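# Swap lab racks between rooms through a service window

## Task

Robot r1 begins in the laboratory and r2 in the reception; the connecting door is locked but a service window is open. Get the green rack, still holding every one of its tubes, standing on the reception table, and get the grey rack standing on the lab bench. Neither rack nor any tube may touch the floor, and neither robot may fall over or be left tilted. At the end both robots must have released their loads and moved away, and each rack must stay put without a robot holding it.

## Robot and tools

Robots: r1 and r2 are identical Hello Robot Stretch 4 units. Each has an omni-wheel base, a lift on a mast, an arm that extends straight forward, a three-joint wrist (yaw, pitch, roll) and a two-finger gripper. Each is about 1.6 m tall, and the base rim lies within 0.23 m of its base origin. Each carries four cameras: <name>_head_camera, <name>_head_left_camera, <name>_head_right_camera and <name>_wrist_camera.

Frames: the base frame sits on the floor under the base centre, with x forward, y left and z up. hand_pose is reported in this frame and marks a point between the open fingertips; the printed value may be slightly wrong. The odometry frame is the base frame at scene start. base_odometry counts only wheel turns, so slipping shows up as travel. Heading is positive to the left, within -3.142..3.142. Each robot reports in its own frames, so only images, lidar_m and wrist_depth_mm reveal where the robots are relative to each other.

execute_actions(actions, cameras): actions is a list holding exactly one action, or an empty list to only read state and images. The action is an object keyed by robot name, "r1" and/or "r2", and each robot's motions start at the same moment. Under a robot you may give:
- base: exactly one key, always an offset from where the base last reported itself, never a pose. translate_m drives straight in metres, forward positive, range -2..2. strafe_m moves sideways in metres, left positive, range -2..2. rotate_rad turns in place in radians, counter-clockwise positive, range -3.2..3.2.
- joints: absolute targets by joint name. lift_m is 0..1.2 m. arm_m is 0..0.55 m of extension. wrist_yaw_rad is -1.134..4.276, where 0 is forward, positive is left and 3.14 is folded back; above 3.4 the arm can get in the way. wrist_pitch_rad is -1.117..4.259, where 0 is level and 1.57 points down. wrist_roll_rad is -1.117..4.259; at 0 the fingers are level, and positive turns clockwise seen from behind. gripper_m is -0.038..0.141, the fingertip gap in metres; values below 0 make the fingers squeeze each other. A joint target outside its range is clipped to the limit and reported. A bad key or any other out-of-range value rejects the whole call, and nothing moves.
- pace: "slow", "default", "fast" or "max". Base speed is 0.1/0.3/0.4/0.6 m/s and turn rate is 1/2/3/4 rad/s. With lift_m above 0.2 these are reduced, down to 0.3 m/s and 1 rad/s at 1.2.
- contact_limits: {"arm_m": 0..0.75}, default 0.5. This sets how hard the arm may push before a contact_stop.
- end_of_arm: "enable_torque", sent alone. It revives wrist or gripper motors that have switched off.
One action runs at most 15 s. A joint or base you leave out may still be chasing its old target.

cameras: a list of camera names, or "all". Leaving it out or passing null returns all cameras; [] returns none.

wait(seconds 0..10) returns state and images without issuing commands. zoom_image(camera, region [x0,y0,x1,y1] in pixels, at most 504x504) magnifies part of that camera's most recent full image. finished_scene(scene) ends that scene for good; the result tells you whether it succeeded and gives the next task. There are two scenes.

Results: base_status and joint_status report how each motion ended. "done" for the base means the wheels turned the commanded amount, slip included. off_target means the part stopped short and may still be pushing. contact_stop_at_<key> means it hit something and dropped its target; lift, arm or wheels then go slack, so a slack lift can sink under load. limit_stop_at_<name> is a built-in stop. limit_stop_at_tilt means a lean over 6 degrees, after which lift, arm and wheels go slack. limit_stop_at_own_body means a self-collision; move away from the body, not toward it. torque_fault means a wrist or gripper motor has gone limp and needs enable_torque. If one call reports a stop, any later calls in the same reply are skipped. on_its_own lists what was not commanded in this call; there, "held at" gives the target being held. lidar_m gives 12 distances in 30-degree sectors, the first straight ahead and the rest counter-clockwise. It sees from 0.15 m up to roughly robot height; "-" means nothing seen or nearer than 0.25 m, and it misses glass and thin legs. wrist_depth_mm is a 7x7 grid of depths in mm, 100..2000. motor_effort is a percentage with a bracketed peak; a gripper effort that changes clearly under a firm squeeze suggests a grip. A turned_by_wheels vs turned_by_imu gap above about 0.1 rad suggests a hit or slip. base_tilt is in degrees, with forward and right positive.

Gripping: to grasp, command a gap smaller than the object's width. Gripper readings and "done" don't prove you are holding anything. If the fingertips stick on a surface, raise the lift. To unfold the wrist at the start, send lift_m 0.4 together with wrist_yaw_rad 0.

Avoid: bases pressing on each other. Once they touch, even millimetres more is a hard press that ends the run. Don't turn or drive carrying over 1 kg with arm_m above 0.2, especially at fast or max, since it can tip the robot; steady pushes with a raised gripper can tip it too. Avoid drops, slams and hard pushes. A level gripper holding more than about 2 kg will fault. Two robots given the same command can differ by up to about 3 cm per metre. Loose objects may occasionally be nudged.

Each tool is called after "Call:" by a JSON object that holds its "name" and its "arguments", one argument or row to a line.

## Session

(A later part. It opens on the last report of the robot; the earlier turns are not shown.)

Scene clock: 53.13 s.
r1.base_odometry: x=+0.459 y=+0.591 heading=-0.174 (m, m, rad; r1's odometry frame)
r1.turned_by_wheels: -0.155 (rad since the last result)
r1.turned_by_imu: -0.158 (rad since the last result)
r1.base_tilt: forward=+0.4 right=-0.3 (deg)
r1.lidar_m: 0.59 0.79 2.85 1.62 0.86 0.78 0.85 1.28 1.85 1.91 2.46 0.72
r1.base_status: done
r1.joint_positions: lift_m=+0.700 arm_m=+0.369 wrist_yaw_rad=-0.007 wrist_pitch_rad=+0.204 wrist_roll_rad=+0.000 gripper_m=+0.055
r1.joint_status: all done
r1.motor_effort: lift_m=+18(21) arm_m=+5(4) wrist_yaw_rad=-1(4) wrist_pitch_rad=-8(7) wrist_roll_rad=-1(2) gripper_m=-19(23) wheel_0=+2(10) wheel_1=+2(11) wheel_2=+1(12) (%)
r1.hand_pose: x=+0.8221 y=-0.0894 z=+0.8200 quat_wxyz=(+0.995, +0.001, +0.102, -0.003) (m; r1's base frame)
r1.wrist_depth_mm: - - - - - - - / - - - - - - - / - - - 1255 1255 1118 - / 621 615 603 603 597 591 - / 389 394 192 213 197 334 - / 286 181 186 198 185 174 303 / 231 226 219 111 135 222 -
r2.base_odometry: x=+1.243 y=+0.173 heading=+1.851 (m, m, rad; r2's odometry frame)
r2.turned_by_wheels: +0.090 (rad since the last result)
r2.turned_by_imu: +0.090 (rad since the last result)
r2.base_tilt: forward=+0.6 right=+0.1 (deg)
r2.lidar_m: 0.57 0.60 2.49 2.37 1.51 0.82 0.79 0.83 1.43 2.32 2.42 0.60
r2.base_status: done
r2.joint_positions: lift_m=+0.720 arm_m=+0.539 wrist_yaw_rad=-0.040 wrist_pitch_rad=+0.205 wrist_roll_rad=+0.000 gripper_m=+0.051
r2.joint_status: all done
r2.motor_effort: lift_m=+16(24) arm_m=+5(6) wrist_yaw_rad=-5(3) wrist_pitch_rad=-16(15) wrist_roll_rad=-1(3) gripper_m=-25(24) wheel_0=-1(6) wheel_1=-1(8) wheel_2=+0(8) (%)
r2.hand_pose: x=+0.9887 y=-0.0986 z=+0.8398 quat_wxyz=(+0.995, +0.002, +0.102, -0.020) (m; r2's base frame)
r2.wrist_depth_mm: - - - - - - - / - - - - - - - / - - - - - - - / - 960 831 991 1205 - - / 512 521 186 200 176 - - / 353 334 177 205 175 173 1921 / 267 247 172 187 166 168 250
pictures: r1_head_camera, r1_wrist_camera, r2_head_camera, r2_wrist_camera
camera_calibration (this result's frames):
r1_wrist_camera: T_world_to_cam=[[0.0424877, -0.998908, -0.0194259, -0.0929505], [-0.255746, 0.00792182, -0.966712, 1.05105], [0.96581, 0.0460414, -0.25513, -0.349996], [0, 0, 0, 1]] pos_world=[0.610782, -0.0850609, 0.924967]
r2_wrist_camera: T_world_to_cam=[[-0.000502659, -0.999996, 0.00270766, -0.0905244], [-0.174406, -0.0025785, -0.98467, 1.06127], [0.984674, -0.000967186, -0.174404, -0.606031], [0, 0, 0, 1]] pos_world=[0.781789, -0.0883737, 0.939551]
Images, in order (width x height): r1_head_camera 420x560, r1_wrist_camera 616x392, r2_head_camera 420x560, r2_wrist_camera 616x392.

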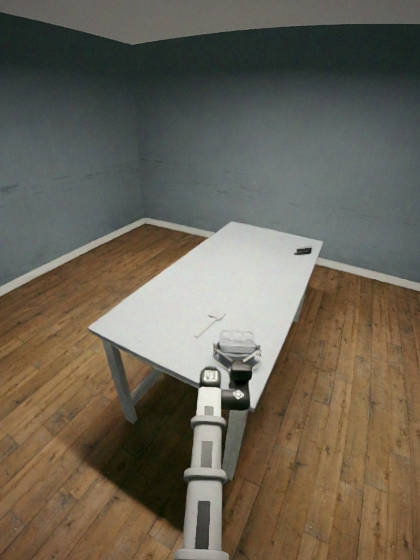

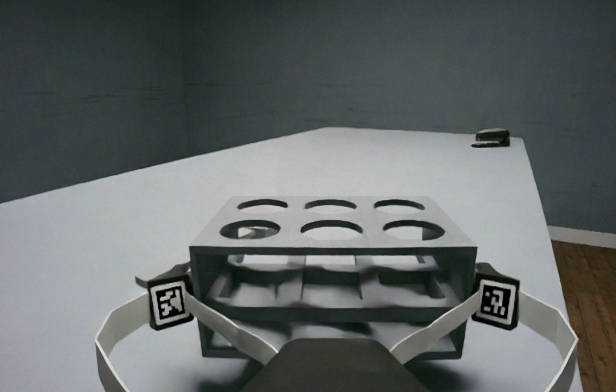

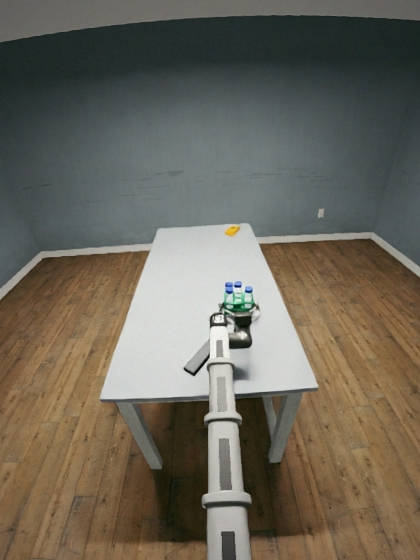

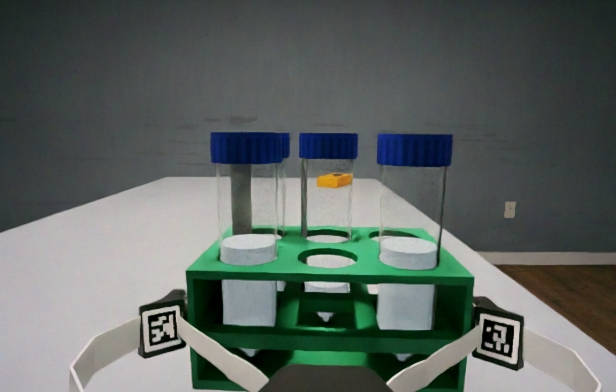

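Call:
{"name": "execute_actions", "arguments": {
  "actions": [
    {"r1":{"joints":{"arm_m":0.39,"lift_m":0.670}},"r2":{"joints":{"lift_m":0.673}}}
  ],
  "cameras": []
}}

Call:
{"name": "execute_actions", "arguments": {
  "actions": [
    {"r1":{"joints":{"gripper_m":0.141}},"r2":{"joints":{"gripper_m":0.141}}}
  ],
  "cameras": ["r1_wrist_camera","r2_wrist_camera"]
}}

Call:
{"name": "execute_actions", "arguments": {
  "actions": [
    {"r1":{"base":{"translate_m":-0.15},"joints":{"arm_m":0.0,"lift_m":0.69},"pace":"fast"},"r2":{"base":{"translate_m":-0.15},"joints":{"arm_m":0.0,"lift_m":0.72},"pace":"fast"}}
  ],
  "cameras": ["r1_wrist_camera","r2_wrist_camera","r1_head_camera","r2_head_camera"]
}}

Scene clock: 54.43 s.
r1.base_odometry: x=+0.459 y=+0.591 heading=-0.174 (m, m, rad; r1's odometry frame)
r1.turned_by_wheels: +0.000 (rad since the last result)
r1.turned_by_imu: +0.000 (rad since the last result)
r1.base_tilt: forward=+0.4 right=-0.3 (deg)
r1.lidar_m: 0.62 0.78 2.86 1.60 0.85 0.78 0.83 1.27 1.85 1.91 2.47 0.70
r1.base_status: not commanded
r1.joint_positions: lift_m=+0.670 arm_m=+0.389 wrist_yaw_rad=-0.007 wrist_pitch_rad=+0.204 wrist_roll_rad=+0.000 gripper_m=+0.055
r1.joint_status: all done
r1.motor_effort: lift_m=+18(19) arm_m=+4(6) wrist_yaw_rad=+0(1) wrist_pitch_rad=-7(8) wrist_roll_rad=-1(2) gripper_m=-22(21) wheel_0=+2(2) wheel_1=+3(3) wheel_2=+1(1) (%)
r1.hand_pose: x=+0.8420 y=-0.0894 z=+0.7900 quat_wxyz=(+0.995, +0.001, +0.102, -0.003) (m; r1's base frame)
r1.wrist_depth_mm: - - - - - - - / - - - - - - - / - - - 1008 1008 1025 - / 500 496 492 484 480 480 - / 315 317 192 213 197 270 329 / 231 181 186 198 185 174 237 / 188 183 185 111 135 181 -
r2.base_odometry: x=+1.243 y=+0.173 heading=+1.851 (m, m, rad; r2's odometry frame)
r2.turned_by_wheels: +0.000 (rad since the last result)
r2.turned_by_imu: +0.000 (rad since the last result)
r2.base_tilt: forward=+0.7 right=-0.1 (deg)
r2.lidar_m: 0.56 0.59 2.47 2.39 1.49 0.82 0.80 0.83 1.42 2.32 2.43 0.60
r2.base_status: not commanded
r2.joint_positions: lift_m=+0.673 arm_m=+0.539 wrist_yaw_rad=-0.040 wrist_pitch_rad=+0.205 wrist_roll_rad=+0.000 gripper_m=+0.051
r2.joint_status: all done
r2.motor_effort: lift_m=+16(16) arm_m=+6(5) wrist_yaw_rad=-2(3) wrist_pitch_rad=-15(16) wrist_roll_rad=-1(2) gripper_m=-23(24) wheel_0=-1(1) wheel_1=-1(1) wheel_2=+0(0) (%)
r2.hand_pose: x=+0.9887 y=-0.0986 z=+0.7928 quat_wxyz=(+0.995, +0.002, +0.102, -0.020) (m; r2's base frame)
r2.wrist_depth_mm: - - - - - - - / - - - - - - - / - - - - - - - / 691 691 603 699 715 - - / 373 377 186 199 176 387 - / 256 244 177 204 176 173 263 / 194 179 172 187 166 168 181
pictures: none
No camera images: the call's "cameras" was empty. Leave "cameras" out to get every camera's image.

Scene clock: 56.37 s.
r1.base_odometry: x=+0.459 y=+0.591 heading=-0.174 (m, m, rad; r1's odometry frame)
r1.turned_by_wheels: +0.000 (rad since the last result)
r1.turned_by_imu: +0.001 (rad since the last result)
r1.base_tilt: forward=+0.4 right=-0.3 (deg)
r1.lidar_m: 0.63 0.78 2.84 1.63 0.84 0.78 0.84 1.30 1.83 1.91 2.45 0.73
r1.base_status: not commanded
r1.joint_positions: lift_m=+0.670 arm_m=+0.389 wrist_yaw_rad=-0.007 wrist_pitch_rad=+0.202 wrist_roll_rad=+0.000 gripper_m=+0.141
r1.joint_status: all done
r1.motor_effort: lift_m=+18(19) arm_m=+5(5) wrist_yaw_rad=+0(0) wrist_pitch_rad=-3(9) wrist_roll_rad=-2(1) gripper_m=+1(23) wheel_0=+2(2) wheel_1=+3(2) wheel_2=+1(1) (%)
r1.hand_pose: x=+0.8421 y=-0.0894 z=+0.7905 quat_wxyz=(+0.995, +0.001, +0.101, -0.003) (m; r1's base frame)
r1.wrist_depth_mm: - - - - - - - / - - - - - - - / - - - 1060 1042 1042 - / 504 504 496 266 264 484 - / 319 322 226 237 230 272 332 / 233 224 205 204 202 201 234 / 189 185 195 111 185 183 -
r2.base_odometry: x=+1.243 y=+0.173 heading=+1.851 (m, m, rad; r2's odometry frame)
r2.turned_by_wheels: +0.000 (rad since the last result)
r2.turned_by_imu: +0.001 (rad since the last result)
r2.base_tilt: forward=+0.7 right=+0.2 (deg)
r2.lidar_m: 0.56 0.61 2.48 2.37 1.52 0.84 0.79 0.83 1.44 2.33 2.42 0.61
r2.base_status: not commanded
r2.joint_positions: lift_m=+0.673 arm_m=+0.539 wrist_yaw_rad=-0.040 wrist_pitch_rad=+0.202 wrist_roll_rad=+0.000 gripper_m=+0.141
r2.joint_status: all done
r2.motor_effort: lift_m=+16(16) arm_m=+5(6) wrist_yaw_rad=-2(4) wrist_pitch_rad=-8(17) wrist_roll_rad=+0(2) gripper_m=+1(25) wheel_0=-1(1) wheel_1=-1(1) wheel_2=+0(0) (%)
r2.hand_pose: x=+0.9889 y=-0.0986 z=+0.7936 quat_wxyz=(+0.995, +0.002, +0.101, -0.020) (m; r2's base frame)
r2.wrist_depth_mm: - - - - - - - / - - - - - - - / - - - - - - - / - 723 621 741 750 - - / 382 389 221 229 204 397 - / 262 249 193 204 198 198 268 / 198 191 198 179 193 193 202
pictures: r1_wrist_camera, r2_wrist_camera
camera_calibration (this result's frames):
r1_wrist_camera: T_world_to_cam=[[0.0424528, -0.998911, -0.0193321, -0.0944427], [-0.253906, 0.00792755, -0.967197, 1.02653], [0.966297, 0.0459688, -0.253293, -0.378787], [0, 0, 0, 1]] pos_world=[0.630672, -0.0850654, 0.895085]
r2_wrist_camera: T_world_to_cam=[[-0.000579177, -0.999996, 0.00284396, -0.0904588], [-0.171702, -0.00270228, -0.985145, 1.01347], [0.985149, -0.00105889, -0.1717, -0.616874], [0, 0, 0, 1]] pos_world=[0.781676, -0.0883729, 0.892757]
Images, in order (width x height): r1_wrist_camera 616x392, r2_wrist_camera 616x392.

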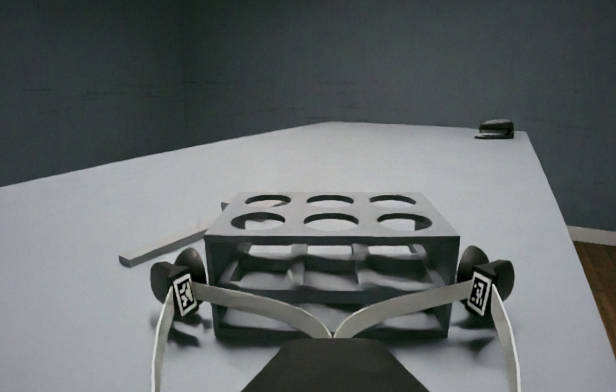

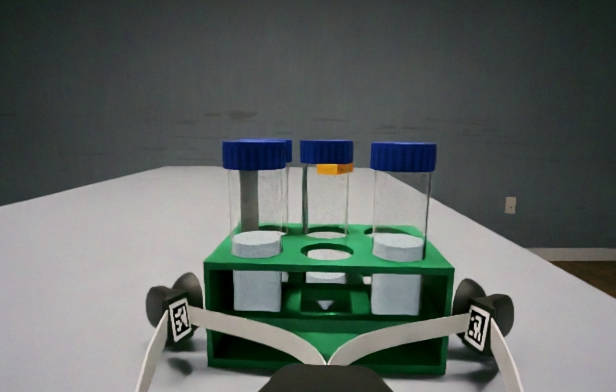

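Scene clock: 58.53 s.
r1.base_odometry: x=+0.311 y=+0.617 heading=-0.175 (m, m, rad; r1's odometry frame)
r1.turned_by_wheels: -0.001 (rad since the last result)
r1.turned_by_imu: +0.000 (rad since the last result)
r1.base_tilt: forward=+0.4 right=-0.3 (deg)
r1.lidar_m: 0.73 0.96 2.93 1.04 0.70 0.63 0.91 1.12 1.78 1.83 2.41 1.01
r1.base_status: done
r1.joint_positions: lift_m=+0.690 arm_m=+0.001 wrist_yaw_rad=-0.007 wrist_pitch_rad=+0.202 wrist_roll_rad=+0.000 gripper_m=+0.141
r1.joint_status: all done
r1.motor_effort: lift_m=+21(22) arm_m=-4(4) wrist_yaw_rad=+0(1) wrist_pitch_rad=-5(4) wrist_roll_rad=-2(2) gripper_m=-3(1) wheel_0=-4(9) wheel_1=-4(9) wheel_2=+1(14) (%)
r1.hand_pose: x=+0.4536 y=-0.0895 z=+0.8101 quat_wxyz=(+0.995, +0.001, +0.101, -0.004) (m; r1's base frame)
r1.wrist_depth_mm: - - - - - - - / - - - - - - - / - - 1255 946 1229 - - / - 778 668 597 732 - - / - - - 615 - - - / 1661 991 1255 621 1537 1499 1618 / 1336 1060 1308 111 1336 1281 1336
r2.base_odometry: x=+1.285 y=+0.028 heading=+1.851 (m, m, rad; r2's odometry frame)
r2.turned_by_wheels: +0.000 (rad since the last result)
r2.turned_by_imu: +0.000 (rad since the last result)
r2.base_tilt: forward=+0.6 right=+0.0 (deg)
r2.lidar_m: 0.70 0.75 2.45 2.38 1.00 0.68 0.64 0.66 1.21 2.33 2.40 0.76
r2.base_status: done
r2.joint_positions: lift_m=+0.720 arm_m=+0.001 wrist_yaw_rad=-0.040 wrist_pitch_rad=+0.202 wrist_roll_rad=+0.000 gripper_m=+0.141
r2.joint_status: all done
r2.motor_effort: lift_m=+25(26) arm_m=-5(5) wrist_yaw_rad=-2(4) wrist_pitch_rad=-7(8) wrist_roll_rad=-1(2) gripper_m=+0(0) wheel_0=-2(8) wheel_1=+0(9) wheel_2=-2(13) (%)
r2.hand_pose: x=+0.4511 y=-0.0987 z=+0.8399 quat_wxyz=(+0.995, +0.002, +0.101, -0.020) (m; r2's base frame)
r2.wrist_depth_mm: - - - - - - - / - - - - - - - / - - - - - - - / - 1008 1025 878 1255 - - / 554 554 554 544 554 - - / 569 559 217 1756 559 202 1983 / 591 1430 1499 809 585 1366 1537
pictures: r1_head_camera, r1_wrist_camera, r2_head_camera, r2_wrist_camera
camera_calibration (this result's frames):
r1_wrist_camera: T_world_to_cam=[[0.0421563, -0.998924, -0.0193564, -0.0774989], [-0.254389, 0.0080035, -0.967069, 0.946958], [0.966183, 0.0456921, -0.253778, 0.00199853], [0, 0, 0, 1]] pos_world=[0.242232, -0.0850858, 0.914781]
r2_wrist_camera: T_world_to_cam=[[-0.000954805, -0.999995, 0.00284575, -0.0908388], [-0.171662, -0.00263961, -0.985152, 0.966761], [0.985155, -0.00142914, -0.171659, -0.0792302], [0, 0, 0, 1]] pos_world=[0.243923, -0.0883998, 0.939065]
Images, in order (width x height): r1_head_camera 420x560, r1_wrist_camera 616x392, r2_head_camera 420x560, r2_wrist_camera 616x392.

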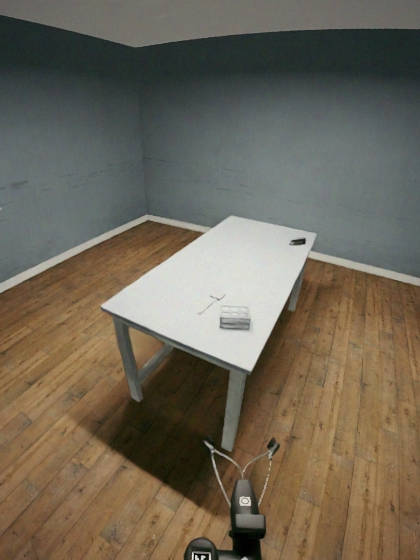

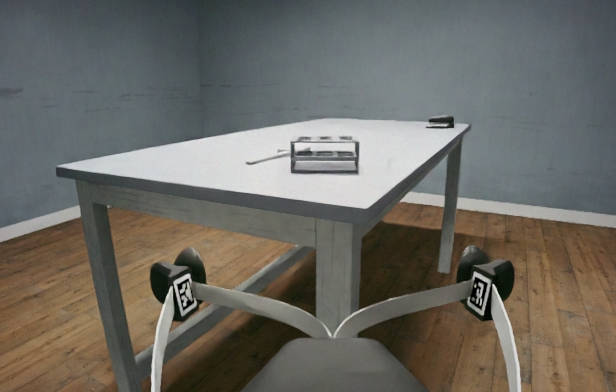

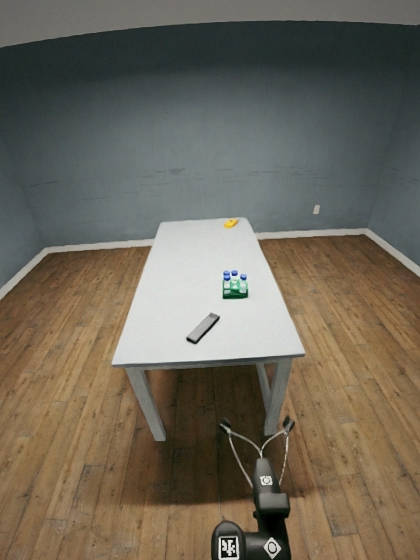

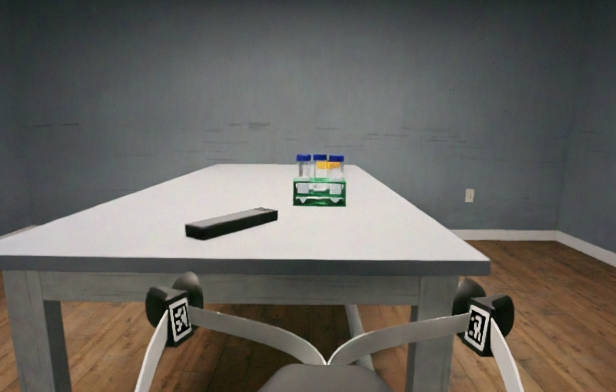

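Call:
{"name": "finished_scene", "arguments": {
  "scene": 1
}}

The scene is finished: the task was done.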